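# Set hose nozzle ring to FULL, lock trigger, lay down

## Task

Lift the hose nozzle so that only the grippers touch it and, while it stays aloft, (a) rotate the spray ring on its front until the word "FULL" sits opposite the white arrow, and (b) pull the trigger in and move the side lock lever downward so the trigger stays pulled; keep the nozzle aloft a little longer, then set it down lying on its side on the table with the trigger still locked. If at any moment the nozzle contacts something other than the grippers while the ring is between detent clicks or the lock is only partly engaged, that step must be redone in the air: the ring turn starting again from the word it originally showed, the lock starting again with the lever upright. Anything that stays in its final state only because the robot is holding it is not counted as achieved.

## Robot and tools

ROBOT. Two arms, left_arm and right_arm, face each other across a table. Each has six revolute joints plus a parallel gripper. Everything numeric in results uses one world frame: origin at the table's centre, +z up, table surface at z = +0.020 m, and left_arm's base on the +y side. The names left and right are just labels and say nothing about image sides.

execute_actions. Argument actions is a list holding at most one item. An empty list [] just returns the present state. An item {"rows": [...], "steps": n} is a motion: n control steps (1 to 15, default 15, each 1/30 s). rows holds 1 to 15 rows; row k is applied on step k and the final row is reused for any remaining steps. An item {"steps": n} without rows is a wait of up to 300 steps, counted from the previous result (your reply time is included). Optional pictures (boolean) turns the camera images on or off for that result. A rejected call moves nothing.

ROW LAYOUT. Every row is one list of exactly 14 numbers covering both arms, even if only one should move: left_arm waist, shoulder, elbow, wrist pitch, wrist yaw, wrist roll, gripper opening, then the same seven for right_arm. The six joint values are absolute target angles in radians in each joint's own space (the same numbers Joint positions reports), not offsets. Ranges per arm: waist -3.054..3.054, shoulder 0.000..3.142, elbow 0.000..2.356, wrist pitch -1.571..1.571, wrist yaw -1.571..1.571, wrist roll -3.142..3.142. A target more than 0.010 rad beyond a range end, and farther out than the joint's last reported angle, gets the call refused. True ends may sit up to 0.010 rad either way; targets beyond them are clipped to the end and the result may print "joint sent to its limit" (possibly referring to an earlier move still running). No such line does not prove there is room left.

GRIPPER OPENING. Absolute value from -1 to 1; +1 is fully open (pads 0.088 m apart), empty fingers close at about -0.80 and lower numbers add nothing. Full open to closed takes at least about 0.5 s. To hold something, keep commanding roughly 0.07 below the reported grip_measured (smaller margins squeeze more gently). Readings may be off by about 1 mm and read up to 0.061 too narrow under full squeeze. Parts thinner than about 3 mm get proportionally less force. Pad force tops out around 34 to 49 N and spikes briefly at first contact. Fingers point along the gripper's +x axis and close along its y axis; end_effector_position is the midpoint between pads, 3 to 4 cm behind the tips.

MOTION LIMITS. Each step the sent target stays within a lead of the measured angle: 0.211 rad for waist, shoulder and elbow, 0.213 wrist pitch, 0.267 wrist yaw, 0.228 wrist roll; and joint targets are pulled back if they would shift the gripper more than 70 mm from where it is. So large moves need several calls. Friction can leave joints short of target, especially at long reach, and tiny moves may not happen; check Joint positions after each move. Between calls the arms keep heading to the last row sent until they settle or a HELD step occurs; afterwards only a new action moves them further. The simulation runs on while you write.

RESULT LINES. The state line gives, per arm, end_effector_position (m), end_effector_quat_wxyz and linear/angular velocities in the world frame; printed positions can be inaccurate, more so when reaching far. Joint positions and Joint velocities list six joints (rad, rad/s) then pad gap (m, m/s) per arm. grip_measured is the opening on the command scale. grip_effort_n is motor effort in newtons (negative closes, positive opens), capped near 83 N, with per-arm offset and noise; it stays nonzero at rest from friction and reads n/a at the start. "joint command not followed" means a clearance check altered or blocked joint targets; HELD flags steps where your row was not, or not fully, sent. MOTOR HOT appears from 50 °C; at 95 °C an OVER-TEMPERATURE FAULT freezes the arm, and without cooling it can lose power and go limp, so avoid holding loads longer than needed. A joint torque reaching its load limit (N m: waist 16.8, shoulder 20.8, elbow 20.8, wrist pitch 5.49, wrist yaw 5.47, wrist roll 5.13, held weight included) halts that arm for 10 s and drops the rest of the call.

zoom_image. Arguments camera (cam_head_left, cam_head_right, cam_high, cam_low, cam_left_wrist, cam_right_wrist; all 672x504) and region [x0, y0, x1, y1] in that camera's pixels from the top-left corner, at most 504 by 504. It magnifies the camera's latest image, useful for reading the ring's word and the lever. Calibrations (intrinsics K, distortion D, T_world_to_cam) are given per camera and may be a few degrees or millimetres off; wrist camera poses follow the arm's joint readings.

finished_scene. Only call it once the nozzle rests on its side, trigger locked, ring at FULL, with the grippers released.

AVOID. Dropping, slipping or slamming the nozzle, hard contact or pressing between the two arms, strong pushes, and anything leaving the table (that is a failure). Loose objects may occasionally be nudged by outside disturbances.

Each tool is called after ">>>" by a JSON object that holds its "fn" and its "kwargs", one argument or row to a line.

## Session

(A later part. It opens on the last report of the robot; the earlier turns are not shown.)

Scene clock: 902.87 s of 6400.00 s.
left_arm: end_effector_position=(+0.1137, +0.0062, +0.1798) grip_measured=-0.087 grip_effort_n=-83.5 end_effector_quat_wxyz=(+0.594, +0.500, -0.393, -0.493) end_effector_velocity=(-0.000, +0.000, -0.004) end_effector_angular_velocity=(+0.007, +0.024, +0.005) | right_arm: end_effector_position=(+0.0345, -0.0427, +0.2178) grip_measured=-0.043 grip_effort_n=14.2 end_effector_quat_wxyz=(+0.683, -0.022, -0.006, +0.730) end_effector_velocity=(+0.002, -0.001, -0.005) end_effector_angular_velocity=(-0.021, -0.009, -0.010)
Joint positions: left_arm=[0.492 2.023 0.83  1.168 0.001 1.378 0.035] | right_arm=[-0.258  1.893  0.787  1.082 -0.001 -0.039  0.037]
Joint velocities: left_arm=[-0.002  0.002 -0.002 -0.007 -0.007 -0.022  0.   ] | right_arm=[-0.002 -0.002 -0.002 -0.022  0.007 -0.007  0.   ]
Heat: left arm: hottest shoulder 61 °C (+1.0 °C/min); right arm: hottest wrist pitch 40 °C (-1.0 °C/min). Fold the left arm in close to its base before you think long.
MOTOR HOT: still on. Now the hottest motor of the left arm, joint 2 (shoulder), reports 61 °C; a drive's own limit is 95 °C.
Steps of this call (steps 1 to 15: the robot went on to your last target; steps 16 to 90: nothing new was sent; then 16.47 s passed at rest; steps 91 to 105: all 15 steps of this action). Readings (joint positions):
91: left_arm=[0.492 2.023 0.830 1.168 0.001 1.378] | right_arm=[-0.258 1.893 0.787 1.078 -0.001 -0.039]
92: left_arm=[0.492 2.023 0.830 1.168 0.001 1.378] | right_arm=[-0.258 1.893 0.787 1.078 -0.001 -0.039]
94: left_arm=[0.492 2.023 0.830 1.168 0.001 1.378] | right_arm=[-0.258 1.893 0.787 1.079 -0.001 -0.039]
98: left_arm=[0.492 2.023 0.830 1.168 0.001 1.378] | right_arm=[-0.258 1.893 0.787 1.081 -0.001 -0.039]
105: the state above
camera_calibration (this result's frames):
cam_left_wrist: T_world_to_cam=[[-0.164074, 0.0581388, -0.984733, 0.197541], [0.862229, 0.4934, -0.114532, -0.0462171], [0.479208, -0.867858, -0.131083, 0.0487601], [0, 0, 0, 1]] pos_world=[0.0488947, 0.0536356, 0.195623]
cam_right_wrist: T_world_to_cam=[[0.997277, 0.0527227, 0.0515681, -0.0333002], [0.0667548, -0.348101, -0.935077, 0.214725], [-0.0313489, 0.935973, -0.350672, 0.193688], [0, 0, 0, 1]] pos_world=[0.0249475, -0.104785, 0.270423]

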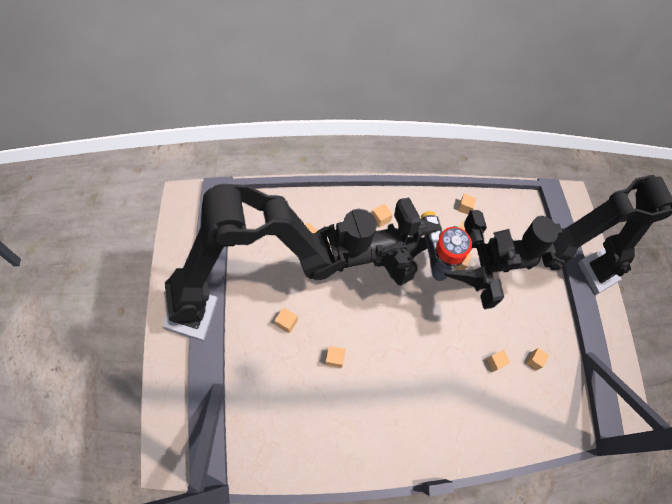

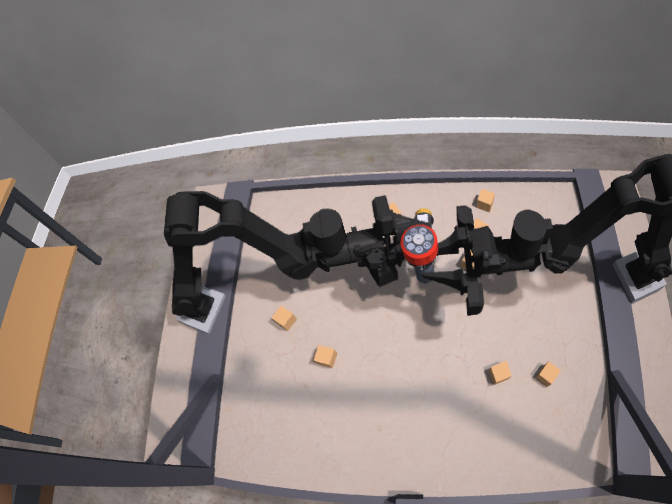

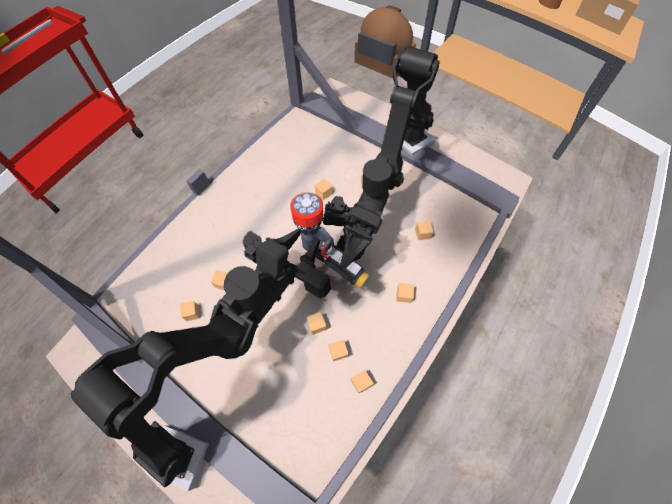

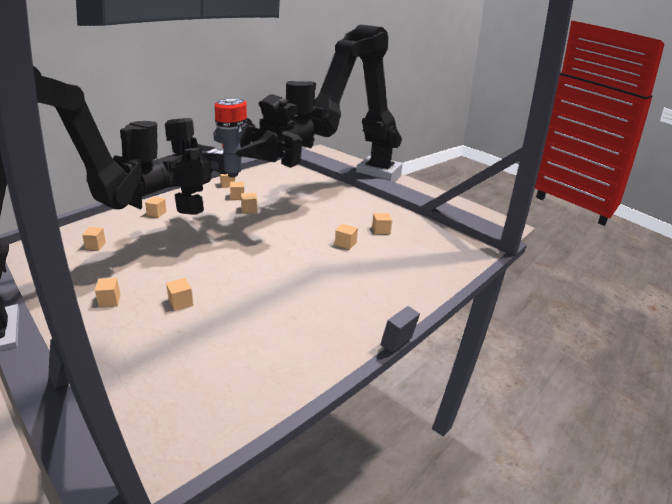

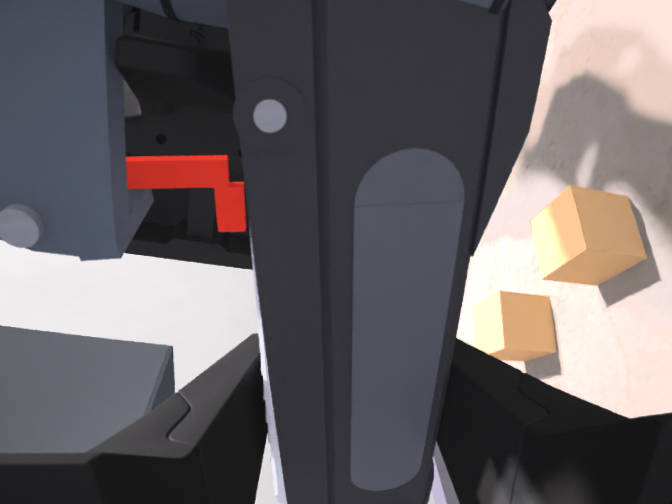

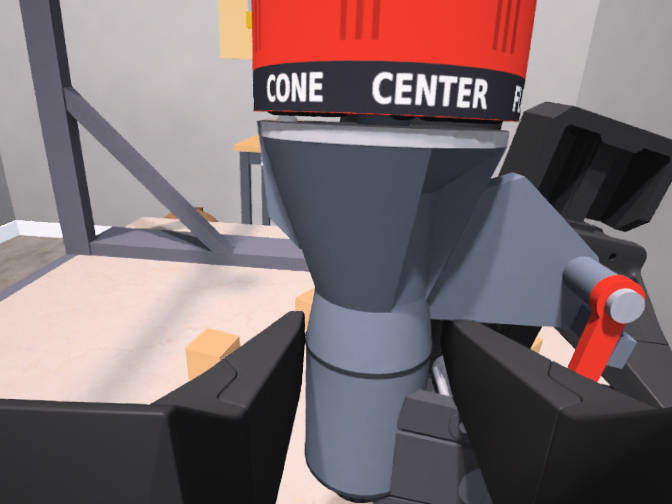

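>>> {"fn": "execute_actions", "kwargs": {
  "actions": [
    {"rows": [[0.492,2.000,0.840,1.178,0,1.377,-0.25,-0.258,1.8900,0.7870,1.0820,0,-0.043,-0.03],[0.492,2.000,0.840,1.178,0,1.377,-0.25,-0.258,1.8880,0.7850,1.0790,0,-0.043,-0.02],[0.492,2.000,0.840,1.178,0,1.377,-0.25,-0.258,1.8860,0.7830,1.0760,0,-0.043,-0.01],[0.492,2.000,0.840,1.178,0,1.377,-0.25,-0.258,1.8840,0.7810,1.0740,0,-0.043,0.0],[0.492,2.000,0.840,1.178,0,1.377,-0.25,-0.258,1.8830,0.7800,1.0730,0,-0.043,0.0],[0.492,2.000,0.840,1.178,0,1.377,-0.25,-0.258,1.8820,0.7795,1.0730,0,-0.043,0.0]], "steps": 8}
  ],
  "pictures": false
}}

>>> {"fn": "execute_actions", "kwargs": {
  "actions": [
    {"rows": [[0.492,2.000,0.840,1.178,0,1.377,-0.25,-0.258,1.8776,0.7735,1.0790,0,-0.043,0.0],[0.492,2.000,0.840,1.178,0,1.377,-0.25,-0.258,1.8732,0.7674,1.0825,0,-0.043,0.0],[0.492,2.000,0.840,1.178,0,1.377,-0.25,-0.258,1.8688,0.7612,1.0852,0,-0.043,0.0],[0.492,2.000,0.840,1.178,0,1.377,-0.25,-0.258,1.8644,0.7551,1.0869,0,-0.043,0.0],[0.492,2.000,0.840,1.178,0,1.377,-0.25,-0.258,1.8600,0.7490,1.0887,0,-0.043,0.0],[0.492,2.000,0.840,1.178,0,1.377,-0.25,-0.258,1.8556,0.7428,1.0904,0,-0.043,0.0],[0.492,2.000,0.840,1.178,0,1.377,-0.25,-0.258,1.8512,0.7367,1.0921,0,-0.043,0.0],[0.492,2.000,0.840,1.178,0,1.377,-0.25,-0.258,1.8468,0.7306,1.0939,0,-0.043,0.0],[0.492,2.000,0.840,1.178,0,1.377,-0.25,-0.258,1.8424,0.7244,1.0956,0,-0.043,0.0],[0.492,2.000,0.840,1.178,0,1.377,-0.25,-0.258,1.8380,0.7183,1.0973,0,-0.043,0.0],[0.492,2.000,0.840,1.178,0,1.377,-0.25,-0.258,1.8335,0.7121,1.0991,0,-0.043,0.0],[0.492,2.000,0.840,1.178,0,1.377,-0.25,-0.258,1.8290,0.7058,1.1008,0,-0.043,0.0],[0.492,2.000,0.840,1.178,0,1.377,-0.25,-0.258,1.8243,0.6995,1.1025,0,-0.043,0.0],[0.492,2.000,0.840,1.178,0,1.377,-0.25,-0.258,1.8196,0.6932,1.1043,0,-0.043,0.0],[0.492,2.000,0.840,1.178,0,1.377,-0.25,-0.258,1.8150,0.6870,1.1060,0,-0.043,0.0]], "steps": 15}
  ],
  "pictures": false
}}

>>> {"fn": "execute_actions", "kwargs": {
  "actions": [
    {"steps": 10}
  ]
}}

Scene clock: 948.83 s of 6400.00 s.
left_arm: end_effector_position=(+0.1142, +0.0063, +0.1798) grip_measured=-0.087 grip_effort_n=-83.5 end_effector_quat_wxyz=(+0.594, +0.500, -0.393, -0.492) end_effector_velocity=(-0.000, +0.001, -0.005) end_effector_angular_velocity=(+0.020, +0.012, +0.005) | right_arm: end_effector_position=(+0.0345, -0.0428, +0.2172) grip_measured=-0.006 grip_effort_n=15.1 end_effector_quat_wxyz=(+0.683, -0.024, -0.004, +0.730) end_effector_velocity=(+0.002, +0.001, +0.009) end_effector_angular_velocity=(+0.018, -0.021, -0.009)
Joint positions: left_arm=[0.493 2.023 0.83  1.168 0.001 1.378 0.035] | right_arm=[-0.258  1.892  0.787  1.076 -0.001 -0.039  0.039]
Joint velocities: left_arm=[-0.002 -0.002 -0.002 -0.022 -0.007 -0.007 -0.   ] | right_arm=[-0.002 -0.017  0.007 -0.007  0.007 -0.022  0.002]
Heat: left arm: hottest shoulder 62 °C (+1.0 °C/min); right arm: hottest wrist pitch 43 °C (+4.0 °C/min). Fold the left arm in close to its base before you think long.
MOTOR HOT: still on. Now the hottest motor of the left arm, joint 2 (shoulder), reports 62 °C; a drive's own limit is 95 °C.
Steps of this call (steps 1 to 15: the robot went on to your last target; steps 16 to 90: nothing new was sent; then 42.70 s passed at rest; steps 91 to 98: all 8 steps of this action). Readings (joint positions):
91: left_arm=[0.492 2.023 0.830 1.168 0.001 1.378] | right_arm=[-0.258 1.893 0.787 1.082 -0.001 -0.039]
92: left_arm=[0.492 2.023 0.830 1.168 0.001 1.378] | right_arm=[-0.258 1.893 0.787 1.082 -0.001 -0.039]
94: left_arm=[0.492 2.023 0.830 1.168 0.001 1.378] | right_arm=[-0.258 1.893 0.787 1.081 -0.001 -0.039]
98: the state above

Scene clock: 949.33 s of 6400.00 s.
left_arm: end_effector_position=(+0.1142, +0.0063, +0.1798) grip_measured=-0.087 grip_effort_n=-83.5 end_effector_quat_wxyz=(+0.594, +0.500, -0.393, -0.492) end_effector_velocity=(+0.002, +0.001, -0.001) end_effector_angular_velocity=(+0.006, +0.009, +0.010) | right_arm: end_effector_position=(+0.0357, -0.0604, +0.2219) grip_measured=-0.003 grip_effort_n=14.7 end_effector_quat_wxyz=(+0.684, -0.020, -0.008, +0.730) end_effector_velocity=(+0.005, -0.045, +0.004) end_effector_angular_velocity=(+0.006, +0.023, -0.000)
Joint positions: left_arm=[0.493 2.023 0.83  1.168 0.001 1.378 0.035] | right_arm=[-0.258  1.832  0.713  1.101 -0.001 -0.039  0.039]
Joint velocities: left_arm=[ 0.002 -0.002 -0.002 -0.007 -0.007 -0.007 -0.   ] | right_arm=[-0.007 -0.144 -0.188  0.051 -0.007  0.022  0.   ]
Heat: left arm: hottest shoulder 62 °C (+1.0 °C/min); right arm: hottest wrist pitch 43 °C (+4.0 °C/min). Fold the left arm in close to its base before you think long.
MOTOR HOT: still on. Now the hottest motor of the left arm, joint 2 (shoulder), reports 62 °C; a drive's own limit is 95 °C.
Steps of this call (steps 1 to 15: all 15 steps of this action). Readings (joint positions):
1: left_arm=[0.493 2.023 0.830 1.168 0.001 1.378] | right_arm=[-0.258 1.890 0.785 1.076 -0.001 -0.039]
2: left_arm=[0.493 2.023 0.830 1.168 0.001 1.378] | right_arm=[-0.258 1.888 0.783 1.076 -0.001 -0.039]
4: left_arm=[0.493 2.023 0.830 1.168 0.001 1.378] | right_arm=[-0.258 1.883 0.776 1.078 -0.001 -0.039]
8: left_arm=[0.493 2.023 0.830 1.168 0.001 1.378] | right_arm=[-0.258 1.867 0.755 1.085 -0.001 -0.039]
15: the state above

Scene clock: 949.67 s of 6400.00 s.
left_arm: end_effector_position=(+0.1142, +0.0063, +0.1798) grip_measured=-0.087 grip_effort_n=-83.5 end_effector_quat_wxyz=(+0.594, +0.500, -0.393, -0.492) end_effector_velocity=(-0.000, +0.001, +0.001) end_effector_angular_velocity=(+0.004, -0.007, +0.005) | right_arm: end_effector_position=(+0.0359, -0.0638, +0.2213) grip_measured=-0.003 grip_effort_n=14.2 end_effector_quat_wxyz=(+0.683, -0.020, -0.007, +0.730) end_effector_velocity=(+0.000, -0.002, -0.000) end_effector_angular_velocity=(+0.003, -0.007, +0.005)
Joint positions: left_arm=[0.493 2.023 0.83  1.168 0.001 1.378 0.035] | right_arm=[-0.258  1.823  0.699  1.104 -0.001 -0.039  0.039]
Joint velocities: left_arm=[-0.002 -0.007 -0.002 -0.007 -0.007  0.007 -0.   ] | right_arm=[-0.002 -0.002 -0.007  0.007 -0.007 -0.007  0.   ]
Heat: left arm: hottest shoulder 62 °C (+1.0 °C/min); right arm: hottest wrist pitch 43 °C (+4.0 °C/min). Fold the left arm in close to its base before you think long.
MOTOR HOT: still on. Now the hottest motor of the left arm, joint 2 (shoulder), reports 62 °C; a drive's own limit is 95 °C.
Steps of this call (steps 1 to 10: the robot went on to your last target). Readings (joint positions):
1: left_arm=[0.493 2.023 0.830 1.168 0.001 1.378] | right_arm=[-0.258 1.828 0.708 1.102 -0.001 -0.039]
2: left_arm=[0.493 2.023 0.830 1.168 0.001 1.378] | right_arm=[-0.258 1.825 0.705 1.103 -0.001 -0.039]
4: left_arm=[0.493 2.023 0.830 1.168 0.001 1.378] | right_arm=[-0.258 1.823 0.701 1.104 -0.001 -0.039]
8: left_arm=[0.493 2.023 0.830 1.168 0.001 1.378] | right_arm=[-0.258 1.823 0.699 1.104 -0.001 -0.039]
10: the state above
camera_calibration (this result's frames):
cam_left_wrist: T_world_to_cam=[[-0.16414, 0.057951, -0.984733, 0.197634], [0.861664, 0.494386, -0.114532, -0.0466995], [0.480201, -0.867309, -0.131083, 0.0484779], [0, 0, 0, 1]] pos_world=[0.0493998, 0.0536798, 0.195623]
cam_right_wrist: T_world_to_cam=[[0.997293, 0.0524676, 0.0515111, -0.0337246], [0.066457, -0.343469, -0.93681, 0.211239], [-0.0314597, 0.937697, -0.346026, 0.213787], [0, 0, 0, 1]] pos_world=[0.0263207, -0.126144, 0.273604]

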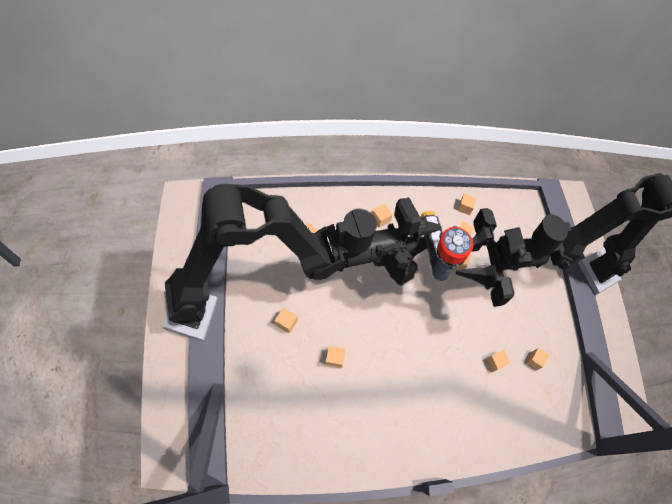

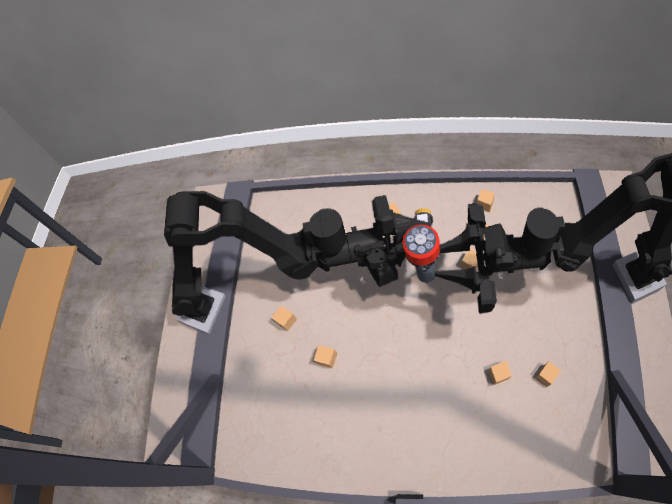

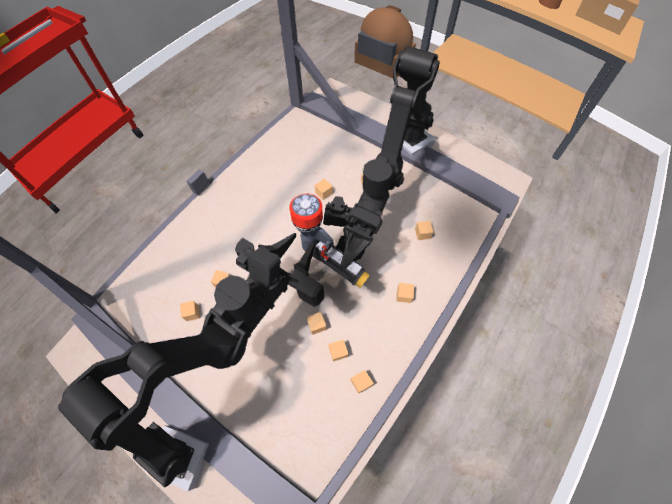

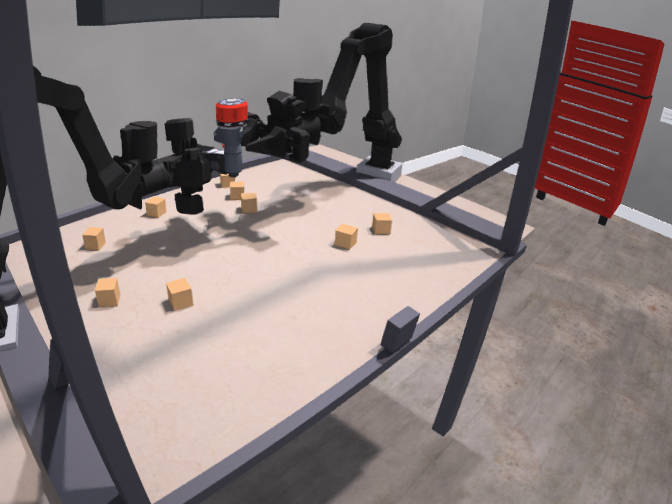

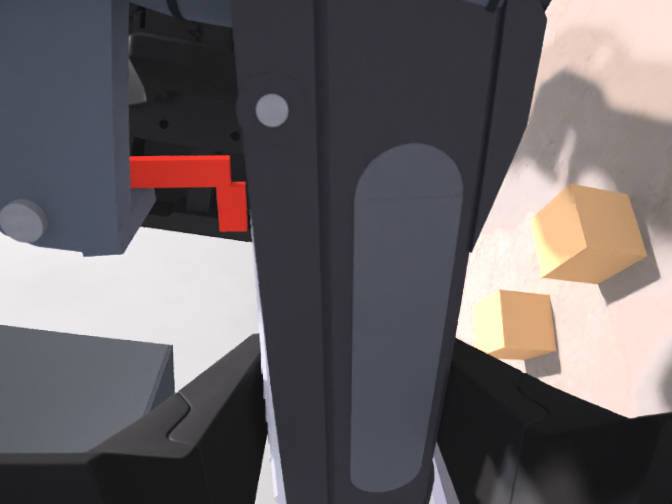

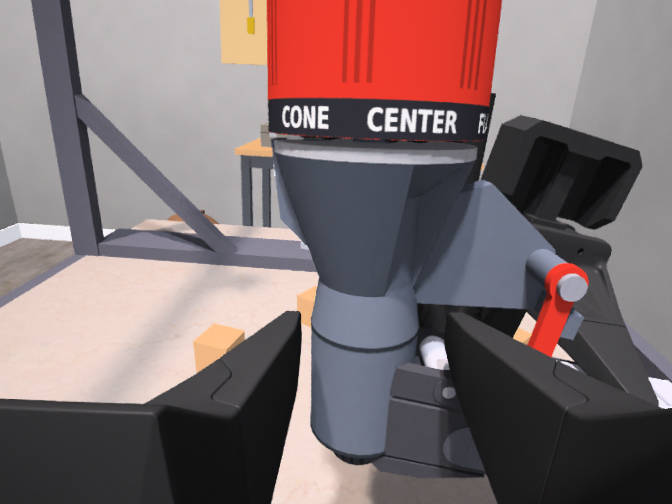

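>>> {"fn": "execute_actions", "kwargs": {
  "actions": [
    {"rows": [[0.492,2.000,0.840,1.178,0,1.377,-0.25,-0.2582,1.8302,0.6895,1.1066,0,-0.047,0.0],[0.492,2.000,0.840,1.178,0,1.377,-0.25,-0.2587,1.8308,0.6881,1.1085,0,-0.059,0.005],[0.492,2.000,0.840,1.178,0,1.377,-0.25,-0.2595,1.8318,0.6858,1.1116,0,-0.078,0.01],[0.492,2.000,0.840,1.178,0,1.377,-0.25,-0.2607,1.8331,0.6825,1.1158,0,-0.105,0.02],[0.492,2.000,0.840,1.178,0,1.377,-0.25,-0.2622,1.8348,0.6784,1.1212,0,-0.139,0.03],[0.492,2.000,0.840,1.178,0,1.377,-0.25,-0.2640,1.8369,0.6735,1.1277,0,-0.180,0.04],[0.492,2.000,0.840,1.178,0,1.377,-0.25,-0.2661,1.8392,0.6678,1.1352,0,-0.227,0.06],[0.492,2.000,0.840,1.178,0,1.377,-0.25,-0.2684,1.8419,0.6614,1.1436,0,-0.280,0.07],[0.492,2.000,0.840,1.178,0,1.377,-0.25,-0.2710,1.8448,0.6543,1.1529,0,-0.338,0.09],[0.492,2.000,0.840,1.178,0,1.377,-0.25,-0.2738,1.8480,0.6468,1.1629,0,-0.401,0.11],[0.492,2.000,0.840,1.178,0,1.377,-0.25,-0.2767,1.8514,0.6387,1.1735,0,-0.467,0.13],[0.492,2.000,0.840,1.178,0,1.377,-0.25,-0.2798,1.8549,0.6302,1.1846,0,-0.537,0.16],[0.492,2.000,0.840,1.178,0,1.377,-0.25,-0.2829,1.8585,0.6215,1.1961,0,-0.610,0.18],[0.492,2.000,0.840,1.178,0,1.377,-0.25,-0.2862,1.8622,0.6125,1.2079,0,-0.684,0.20],[0.492,2.000,0.840,1.178,0,1.377,-0.25,-0.2895,1.8660,0.6035,1.2198,0,-0.759,0.225]], "steps": 15}
  ],
  "pictures": false
}}

>>> {"fn": "execute_actions", "kwargs": {
  "actions": [
    {"rows": [[0.492,2.000,0.840,1.178,0,1.377,-0.25,-0.2928,1.8698,0.5945,1.2316,0,-0.833,0.25],[0.492,2.000,0.840,1.178,0,1.377,-0.25,-0.2961,1.8735,0.5855,1.2434,0,-0.907,0.27],[0.492,2.000,0.840,1.178,0,1.377,-0.25,-0.2992,1.8771,0.5768,1.2549,0,-0.980,0.29],[0.492,2.000,0.840,1.178,0,1.377,-0.25,-0.3023,1.8806,0.5683,1.2660,0,-1.050,0.32],[0.492,2.000,0.840,1.178,0,1.377,-0.25,-0.3053,1.8840,0.5603,1.2766,0,-1.116,0.34],[0.492,2.000,0.840,1.178,0,1.377,-0.25,-0.3080,1.8872,0.5527,1.2866,0,-1.179,0.36],[0.492,2.000,0.840,1.178,0,1.377,-0.25,-0.3106,1.8901,0.5456,1.2959,0,-1.237,0.38],[0.492,2.000,0.840,1.178,0,1.377,-0.25,-0.3129,1.8928,0.5392,1.3043,0,-1.290,0.39],[0.492,2.000,0.840,1.178,0,1.377,-0.25,-0.3150,1.8951,0.5335,1.3118,0,-1.337,0.41],[0.492,2.000,0.840,1.178,0,1.377,-0.25,-0.3168,1.8972,0.5286,1.3183,0,-1.378,0.42],[0.492,2.000,0.840,1.178,0,1.377,-0.25,-0.3183,1.8989,0.5245,1.3237,0,-1.412,0.43],[0.492,2.000,0.840,1.178,0,1.377,-0.25,-0.3195,1.9002,0.5212,1.3279,0,-1.439,0.44],[0.492,2.000,0.840,1.178,0,1.377,-0.25,-0.3203,1.9012,0.5189,1.3310,0,-1.458,0.445],[0.492,2.000,0.840,1.178,0,1.377,-0.25,-0.3208,1.9018,0.5175,1.3329,0,-1.470,0.45],[0.492,2.000,0.840,1.178,0,1.377,-0.25,-0.3210,1.9020,0.5170,1.3335,0,-1.474,0.45]], "steps": 15}
  ],
  "pictures": false
}}

>>> {"fn": "execute_actions", "kwargs": {
  "actions": [
    {"steps": 12}
  ]
}}

Scene clock: 993.73 s of 6400.00 s.
left_arm: end_effector_position=(+0.1142, +0.0063, +0.1798) grip_measured=-0.087 grip_effort_n=-83.5 end_effector_quat_wxyz=(+0.594, +0.500, -0.393, -0.492) end_effector_velocity=(-0.000, +0.001, +0.002) end_effector_angular_velocity=(-0.009, +0.005, +0.005) | right_arm: end_effector_position=(+0.0463, -0.0749, +0.2073) grip_measured=+0.172 grip_effort_n=14.2 end_effector_quat_wxyz=(+0.659, -0.209, -0.207, +0.692) end_effector_velocity=(+0.044, -0.049, -0.075) end_effector_angular_velocity=(+0.029, -2.059, -0.044)
Joint positions: left_arm=[0.493 2.023 0.83  1.168 0.001 1.378 0.035] | right_arm=[-0.28   1.845  0.635  1.193 -0.001 -0.596  0.047]
Joint velocities: left_arm=[-0.002 -0.002 -0.002  0.007 -0.007 -0.007  0.   ] | right_arm=[-0.1    0.11  -0.266  0.315 -0.022 -2.059  0.032]
Heat: left arm: hottest shoulder 62 °C (+0.0 °C/min); right arm: hottest wrist pitch 42 °C (+0.0 °C/min). Fold the left arm in close to its base before you think long.
MOTOR HOT: still on. Now the hottest motor of the left arm, joint 2 (shoulder), reports 62 °C; a drive's own limit is 95 °C.
Steps of this call (steps 1 to 30: the robot went on to your last target; steps 31 to 90: nothing new was sent; then 40.57 s passed at rest; steps 91 to 105: all 15 steps of this action). Readings (joint positions):
91: left_arm=[0.493 2.023 0.830 1.168 0.001 1.378] | right_arm=[-0.258 1.822 0.699 1.104 -0.001 -0.039]
92: left_arm=[0.493 2.023 0.830 1.168 0.001 1.378] | right_arm=[-0.258 1.822 0.699 1.105 -0.001 -0.043]
94: left_arm=[0.493 2.023 0.830 1.168 0.001 1.378] | right_arm=[-0.258 1.822 0.698 1.109 -0.001 -0.066]
98: left_arm=[0.493 2.023 0.830 1.168 0.001 1.378] | right_arm=[-0.261 1.823 0.686 1.128 -0.001 -0.185]
105: the state above

Scene clock: 994.23 s of 6400.00 s.
left_arm: end_effector_position=(+0.1142, +0.0063, +0.1798) grip_measured=-0.087 grip_effort_n=-83.5 end_effector_quat_wxyz=(+0.594, +0.500, -0.393, -0.492) end_effector_velocity=(-0.000, +0.001, -0.008) end_effector_angular_velocity=(+0.028, +0.043, +0.006) | right_arm: end_effector_position=(+0.0633, -0.0957, +0.1818) grip_measured=+0.434 grip_effort_n=14.7 end_effector_quat_wxyz=(+0.526, -0.470, -0.455, +0.544) end_effector_velocity=(+0.011, -0.014, -0.015) end_effector_angular_velocity=(-0.009, -0.593, -0.000)
Joint positions: left_arm=[0.493 2.023 0.83  1.168 0.001 1.378 0.035] | right_arm=[-0.317  1.888  0.531  1.324 -0.001 -1.426  0.06 ]
Joint velocities: left_arm=[-0.002 -0.002 -0.002 -0.037 -0.007 -0.037 -0.   ] | right_arm=[-0.027  0.027 -0.066  0.081 -0.007 -0.593  0.008]
Heat: left arm: hottest shoulder 62 °C (+0.0 °C/min); right arm: hottest wrist pitch 42 °C (+0.0 °C/min). Fold the left arm in close to its base before you think long.
MOTOR HOT: still on. Now the hottest motor of the left arm, joint 2 (shoulder), reports 62 °C; a drive's own limit is 95 °C.
Steps of this call (steps 1 to 15: all 15 steps of this action). Readings (joint positions):
1: left_arm=[0.493 2.023 0.830 1.168 0.001 1.378] | right_arm=[-0.283 1.849 0.626 1.204 -0.001 -0.665]
2: left_arm=[0.493 2.023 0.830 1.168 0.001 1.378] | right_arm=[-0.286 1.852 0.617 1.216 -0.001 -0.733]
4: left_arm=[0.493 2.023 0.830 1.168 0.001 1.378] | right_arm=[-0.293 1.860 0.599 1.239 -0.001 -0.871]
8: left_arm=[0.493 2.023 0.830 1.168 0.001 1.378] | right_arm=[-0.305 1.873 0.566 1.281 -0.001 -1.142]
15: the state above

Scene clock: 994.63 s of 6400.00 s.
left_arm: end_effector_position=(+0.1142, +0.0063, +0.1798) grip_measured=-0.087 grip_effort_n=-83.5 end_effector_quat_wxyz=(+0.594, +0.500, -0.393, -0.492) end_effector_velocity=(+0.002, +0.002, +0.000) end_effector_angular_velocity=(-0.007, +0.021, +0.010) | right_arm: end_effector_position=(+0.0638, -0.0966, +0.1815) grip_measured=+0.447 grip_effort_n=14.7 end_effector_quat_wxyz=(+0.516, -0.481, -0.467, +0.533) end_effector_velocity=(-0.000, -0.002, +0.000) end_effector_angular_velocity=(+0.002, -0.007, +0.005)
Joint positions: left_arm=[0.493 2.023 0.83  1.168 0.001 1.378 0.035] | right_arm=[-0.318  1.889  0.527  1.332 -0.001 -1.469  0.061]
Joint velocities: left_arm=[ 0.002 -0.002 -0.007  0.007 -0.007 -0.022 -0.   ] | right_arm=[-0.002 -0.002 -0.007  0.007 -0.007 -0.007  0.   ]
Heat: left arm: hottest shoulder 62 °C (+0.0 °C/min); right arm: hottest wrist pitch 42 °C (+0.0 °C/min). Fold the left arm in close to its base before you think long.
MOTOR HOT: still on. Now the hottest motor of the left arm, joint 2 (shoulder), reports 62 °C; a drive's own limit is 95 °C.
Steps of this call (steps 1 to 12: the robot went on to your last target). Readings (joint positions):
1: left_arm=[0.493 2.023 0.830 1.168 0.001 1.378] | right_arm=[-0.318 1.889 0.529 1.327 -0.001 -1.440]
2: left_arm=[0.493 2.023 0.830 1.168 0.001 1.378] | right_arm=[-0.318 1.889 0.528 1.328 -0.001 -1.449]
4: left_arm=[0.493 2.023 0.830 1.168 0.001 1.378] | right_arm=[-0.318 1.889 0.528 1.330 -0.001 -1.460]
8: left_arm=[0.493 2.023 0.830 1.168 0.001 1.378] | right_arm=[-0.318 1.889 0.527 1.332 -0.001 -1.467]
12: the state above
camera_calibration (this result's frames):
cam_left_wrist: T_world_to_cam=[[-0.16414, 0.057951, -0.984733, 0.197634], [0.861664, 0.494386, -0.114532, -0.0466995], [0.480201, -0.867309, -0.131083, 0.0484779], [0, 0, 0, 1]] pos_world=[0.0493998, 0.0536798, 0.195623]
cam_right_wrist: T_world_to_cam=[[0.089148, 0.0178429, 0.995859, -0.174609], [0.941871, -0.326684, -0.0784619, -0.0491713], [0.323931, 0.944965, -0.0459289, 0.155276], [0, 0, 0, 1]] pos_world=[0.0115804, -0.159679, 0.17716]

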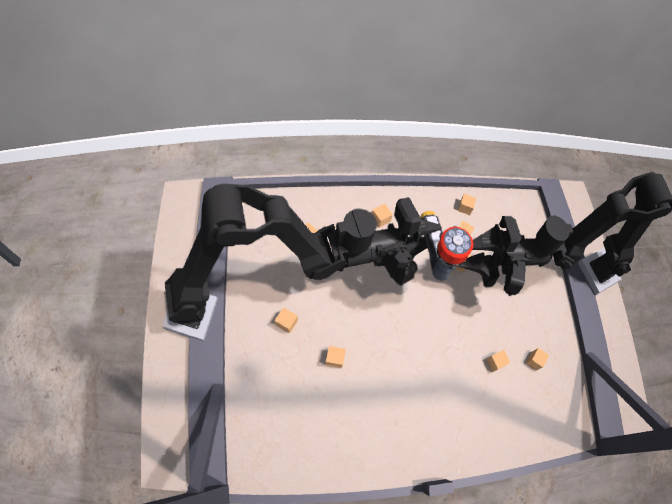

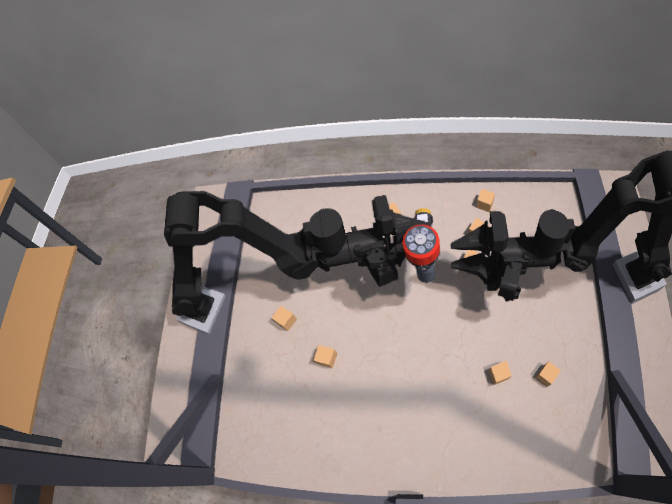

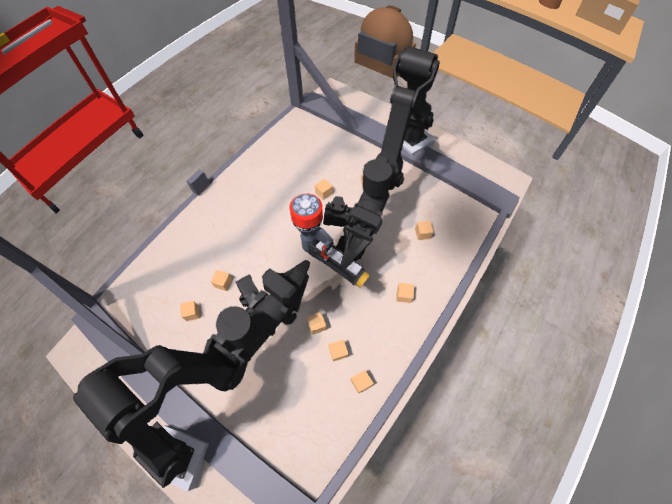

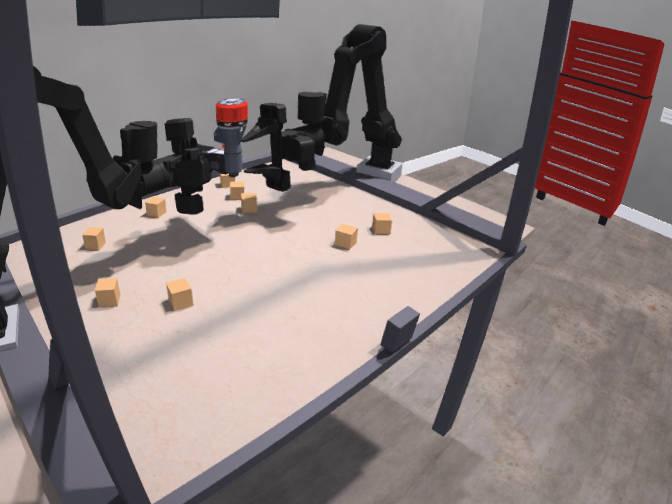

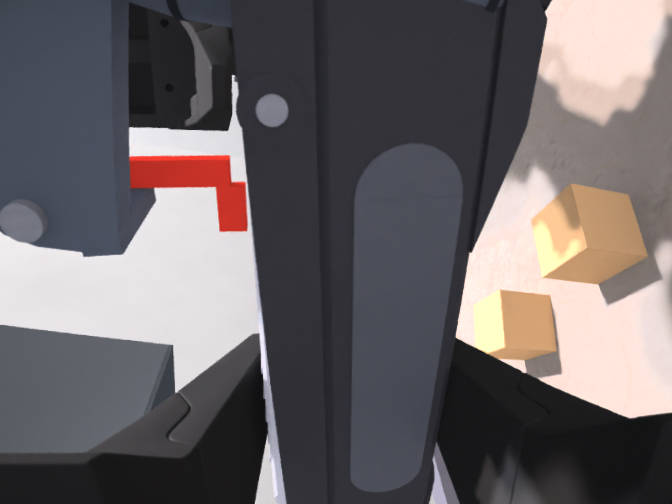

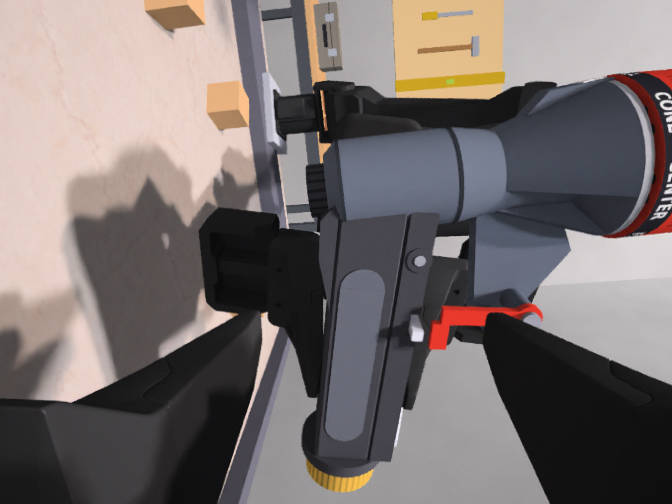

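>>> {"fn": "zoom_image", "kwargs": {
  "camera": "cam_right_wrist",
  "region": [260, 120, 600, 400]
}}

Region (260, 120, 600, 400) of cam_right_wrist's 672x504 image, scaled by 1.482, with more detail than that image has; it fills the top 415 rows of this view, and the rest is white.

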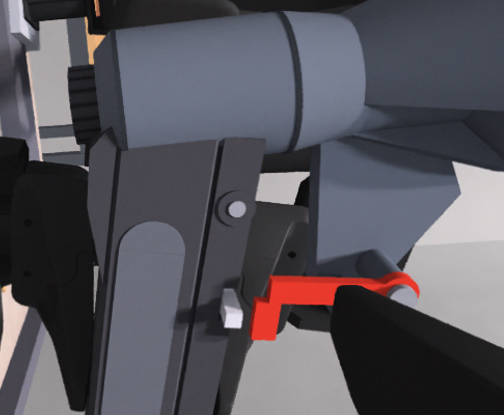

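>>> {"fn": "execute_actions", "kwargs": {
  "actions": [
    {"rows": [[0.492,2.000,0.840,1.178,0,1.377,-0.25,-0.317,1.9067,0.5441,1.3226,0,-1.474,0.432],[0.492,2.000,0.840,1.178,0,1.377,-0.25,-0.3165,1.9115,0.5542,1.3171,0,-1.474,0.414],[0.492,2.000,0.840,1.178,0,1.377,-0.25,-0.316,1.9162,0.5643,1.3117,0,-1.474,0.396],[0.492,2.000,0.840,1.178,0,1.377,-0.25,-0.3155,1.9209,0.5744,1.3062,0,-1.474,0.378],[0.492,2.000,0.840,1.178,0,1.377,-0.25,-0.315,1.9256,0.5845,1.3008,0,-1.474,0.36],[0.492,2.000,0.840,1.178,0,1.377,-0.25,-0.3145,1.9304,0.5946,1.2953,0,-1.474,0.342],[0.492,2.000,0.840,1.178,0,1.377,-0.25,-0.314,1.9351,0.6047,1.2899,0,-1.474,0.324],[0.492,2.000,0.840,1.178,0,1.377,-0.25,-0.3135,1.9398,0.6149,1.2844,0,-1.474,0.306],[0.492,2.000,0.840,1.178,0,1.377,-0.25,-0.313,1.9445,0.6250,1.2790,0,-1.474,0.288],[0.492,2.000,0.840,1.178,0,1.377,-0.25,-0.3125,1.9493,0.6351,1.2735,0,-1.474,0.27],[0.492,2.000,0.840,1.178,0,1.377,-0.25,-0.312,1.9540,0.6452,1.2681,0,-1.474,0.252],[0.492,2.000,0.840,1.178,0,1.377,-0.25,-0.3115,1.9587,0.6553,1.2626,0,-1.474,0.234],[0.492,2.000,0.840,1.178,0,1.377,-0.25,-0.311,1.9634,0.6654,1.2572,0,-1.474,0.216],[0.492,2.000,0.840,1.178,0,1.377,-0.25,-0.311,1.9682,0.6755,1.2517,0,-1.474,0.198],[0.492,2.000,0.840,1.178,0,1.377,-0.25,-0.311,1.9729,0.6856,1.2463,0,-1.474,0.18]], "steps": 15}
  ],
  "pictures": false
}}

>>> {"fn": "execute_actions", "kwargs": {
  "actions": [
    {"steps": 15}
  ]
}}

Scene clock: 1029.17 s of 6400.00 s.
left_arm: end_effector_position=(+0.1142, +0.0063, +0.1798) grip_measured=-0.087 grip_effort_n=-83.5 end_effector_quat_wxyz=(+0.594, +0.500, -0.393, -0.492) end_effector_velocity=(-0.000, +0.001, -0.005) end_effector_angular_velocity=(+0.023, -0.003, +0.005) | right_arm: end_effector_position=(+0.0617, -0.0662, +0.1846) grip_measured=+0.223 grip_effort_n=-18.4 end_effector_quat_wxyz=(+0.515, -0.480, -0.468, +0.534) end_effector_velocity=(-0.005, +0.068, +0.007) end_effector_angular_velocity=(+0.003, -0.022, +0.015)
Joint positions: left_arm=[0.493 2.023 0.83  1.168 0.001 1.378 0.035] | right_arm=[-0.314  1.949  0.657  1.263 -0.001 -1.469  0.05 ]
Joint velocities: left_arm=[-0.002 -0.002 -0.002 -0.022 -0.007  0.007 -0.   ] | right_arm=[ 0.007  0.139  0.295 -0.154 -0.007 -0.022 -0.026]
Heat: left arm: hottest shoulder 63 °C (+1.0 °C/min); right arm: hottest wrist pitch 42 °C (-1.0 °C/min). Fold the left arm in close to its base before you think long.
MOTOR HOT: still on. Now the hottest motor of the left arm, joint 2 (shoulder), reports 63 °C; a drive's own limit is 95 °C.
Steps of this call (steps 1 to 30: the robot went on to your last target; steps 31 to 90: nothing new was sent; then 31.03 s passed at rest; steps 91 to 105: all 15 steps of this action). Readings (joint positions):
91: left_arm=[0.493 2.023 0.830 1.168 0.001 1.378] | right_arm=[-0.318 1.890 0.528 1.332 -0.001 -1.469]
92: left_arm=[0.493 2.023 0.830 1.168 0.001 1.378] | right_arm=[-0.318 1.892 0.531 1.331 -0.001 -1.469]
94: left_arm=[0.493 2.023 0.830 1.168 0.001 1.378] | right_arm=[-0.318 1.899 0.546 1.321 -0.001 -1.469]
98: left_arm=[0.493 2.023 0.830 1.168 0.001 1.378] | right_arm=[-0.318 1.917 0.586 1.301 -0.001 -1.469]
105: the state above

Scene clock: 1029.67 s of 6400.00 s.
left_arm: end_effector_position=(+0.1142, +0.0063, +0.1798) grip_measured=-0.087 grip_effort_n=-83.5 end_effector_quat_wxyz=(+0.594, +0.500, -0.393, -0.492) end_effector_velocity=(-0.000, +0.002, -0.003) end_effector_angular_velocity=(+0.010, +0.010, +0.005) | right_arm: end_effector_position=(+0.0615, -0.0611, +0.1851) grip_measured=+0.183 grip_effort_n=-18.4 end_effector_quat_wxyz=(+0.515, -0.479, -0.468, +0.534) end_effector_velocity=(+0.000, -0.001, -0.005) end_effector_angular_velocity=(-0.022, -0.007, +0.005)
Joint positions: left_arm=[0.493 2.023 0.83  1.168 0.001 1.378 0.035] | right_arm=[-0.314  1.959  0.679  1.251 -0.001 -1.469  0.048]
Joint velocities: left_arm=[-0.002 -0.002 -0.007 -0.007 -0.007 -0.007 -0.   ] | right_arm=[-0.002 -0.002 -0.002 -0.022 -0.007 -0.007 -0.001]
Heat: left arm: hottest shoulder 63 °C (+1.0 °C/min); right arm: hottest wrist pitch 42 °C (-1.0 °C/min). Fold the left arm in close to its base before you think long.
MOTOR HOT: still on. Now the hottest motor of the left arm, joint 2 (shoulder), reports 63 °C; a drive's own limit is 95 °C.
Steps of this call (steps 1 to 15: the robot went on to your last target). Readings (joint positions):
1: left_arm=[0.493 2.023 0.830 1.168 0.001 1.378] | right_arm=[-0.314 1.953 0.665 1.258 -0.001 -1.469]
2: left_arm=[0.493 2.023 0.830 1.168 0.001 1.378] | right_arm=[-0.314 1.955 0.671 1.256 -0.001 -1.469]
4: left_arm=[0.493 2.023 0.830 1.168 0.001 1.378] | right_arm=[-0.314 1.957 0.676 1.253 -0.001 -1.469]
8: left_arm=[0.493 2.023 0.830 1.168 0.001 1.378] | right_arm=[-0.314 1.958 0.678 1.251 -0.001 -1.469]
15: the state above
camera_calibration (this result's frames):
cam_left_wrist: T_world_to_cam=[[-0.16414, 0.057951, -0.984733, 0.197634], [0.861664, 0.494386, -0.114532, -0.0466995], [0.480201, -0.867309, -0.131083, 0.0484779], [0, 0, 0, 1]] pos_world=[0.0493998, 0.0536798, 0.195623]
cam_right_wrist: T_world_to_cam=[[0.0886956, 0.0171086, 0.995912, -0.178648], [0.94339, -0.322268, -0.0784818, -0.0349487], [0.319607, 0.946494, -0.0447237, 0.12274], [0, 0, 0, 1]] pos_world=[0.00958693, -0.124379, 0.180664]

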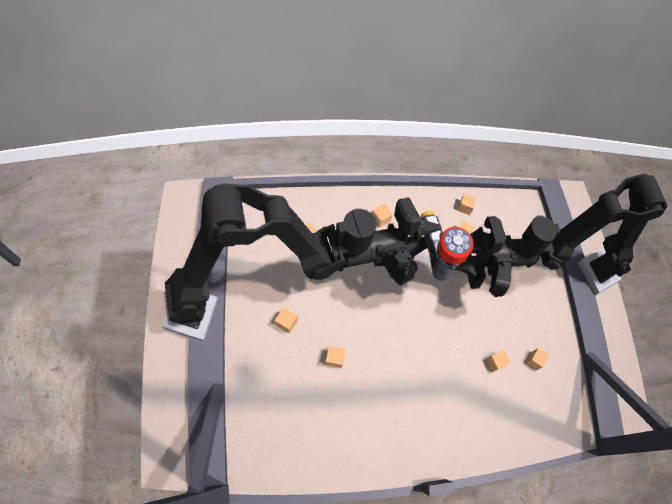

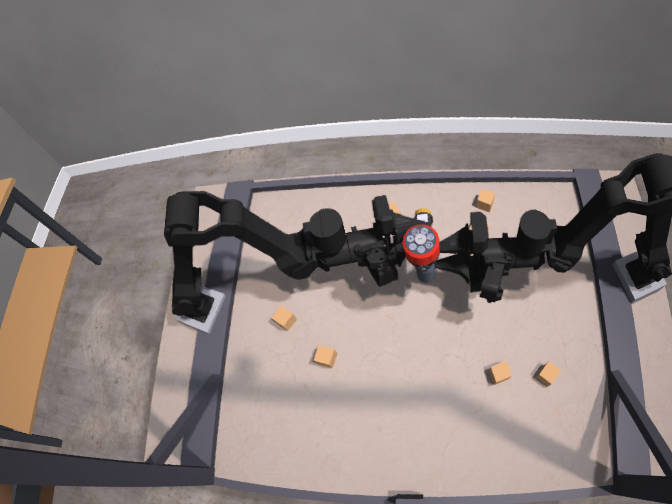

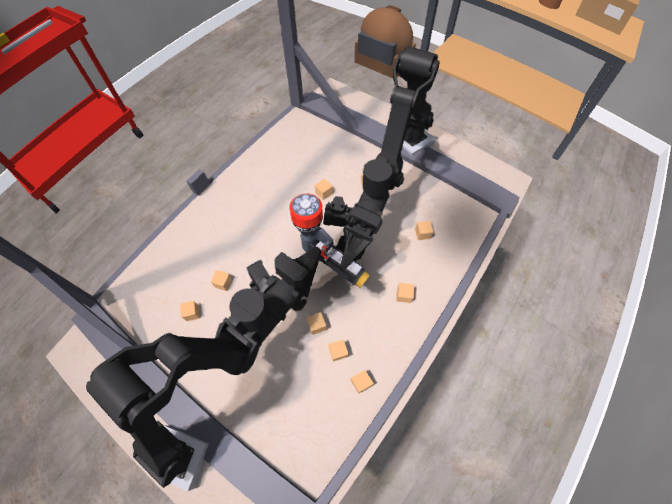

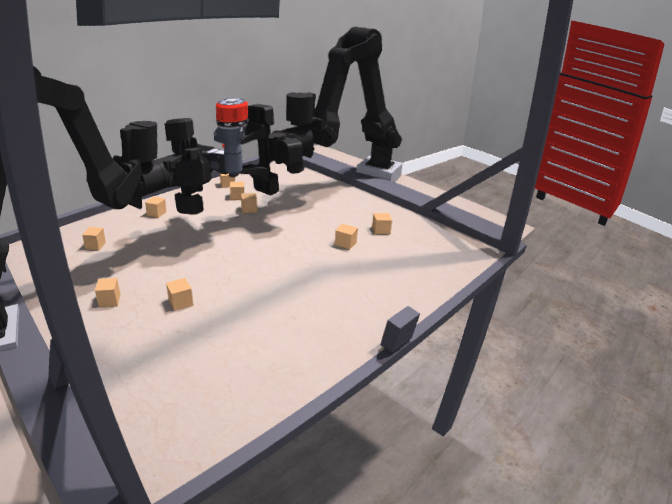

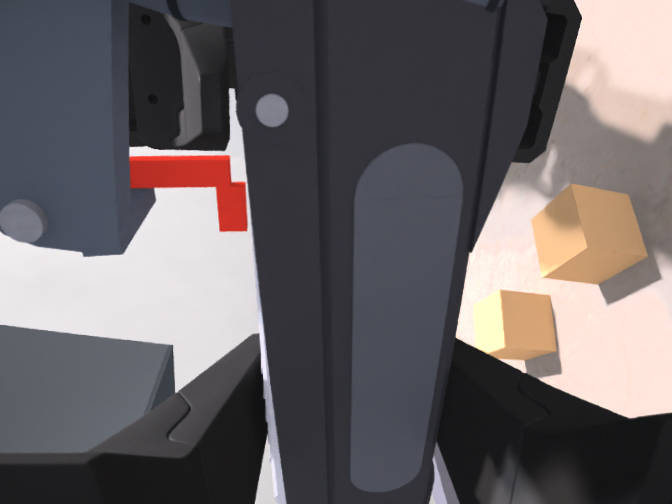

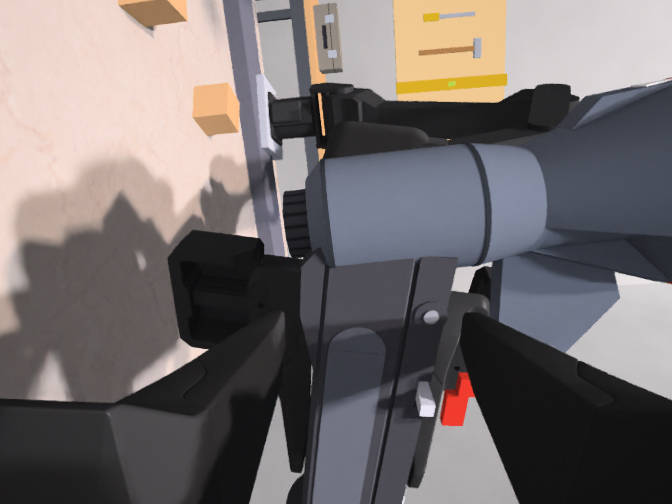

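>>> {"fn": "zoom_image", "kwargs": {
  "camera": "cam_left_wrist",
  "region": [100, 0, 300, 240]
}}

>>> {"fn": "zoom_image", "kwargs": {
  "camera": "cam_high",
  "region": [250, 190, 400, 310]
}}

Region (100, 0, 300, 240) of cam_left_wrist's 672x504 image, scaled by 2.100, with more detail than that image has.

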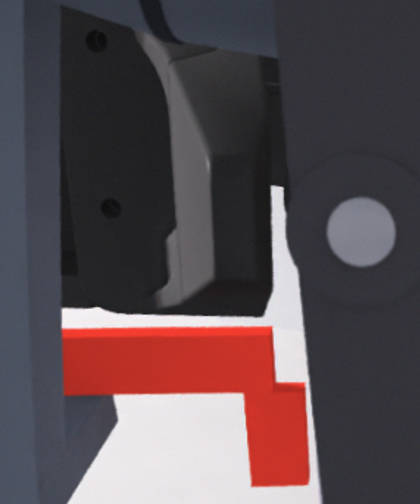

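Region (250, 190, 400, 310) of cam_high's 672x504 image, scaled by 3.360, with more detail than that image has; it fills the top 403 rows of this view, and the rest is white.

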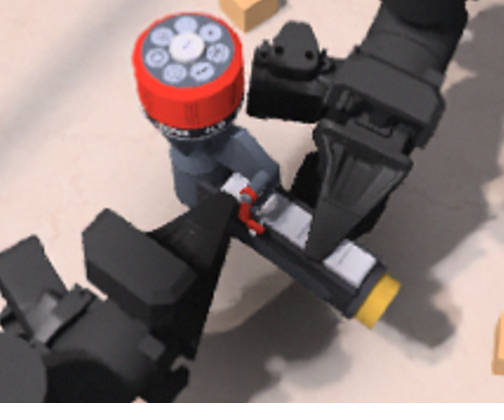

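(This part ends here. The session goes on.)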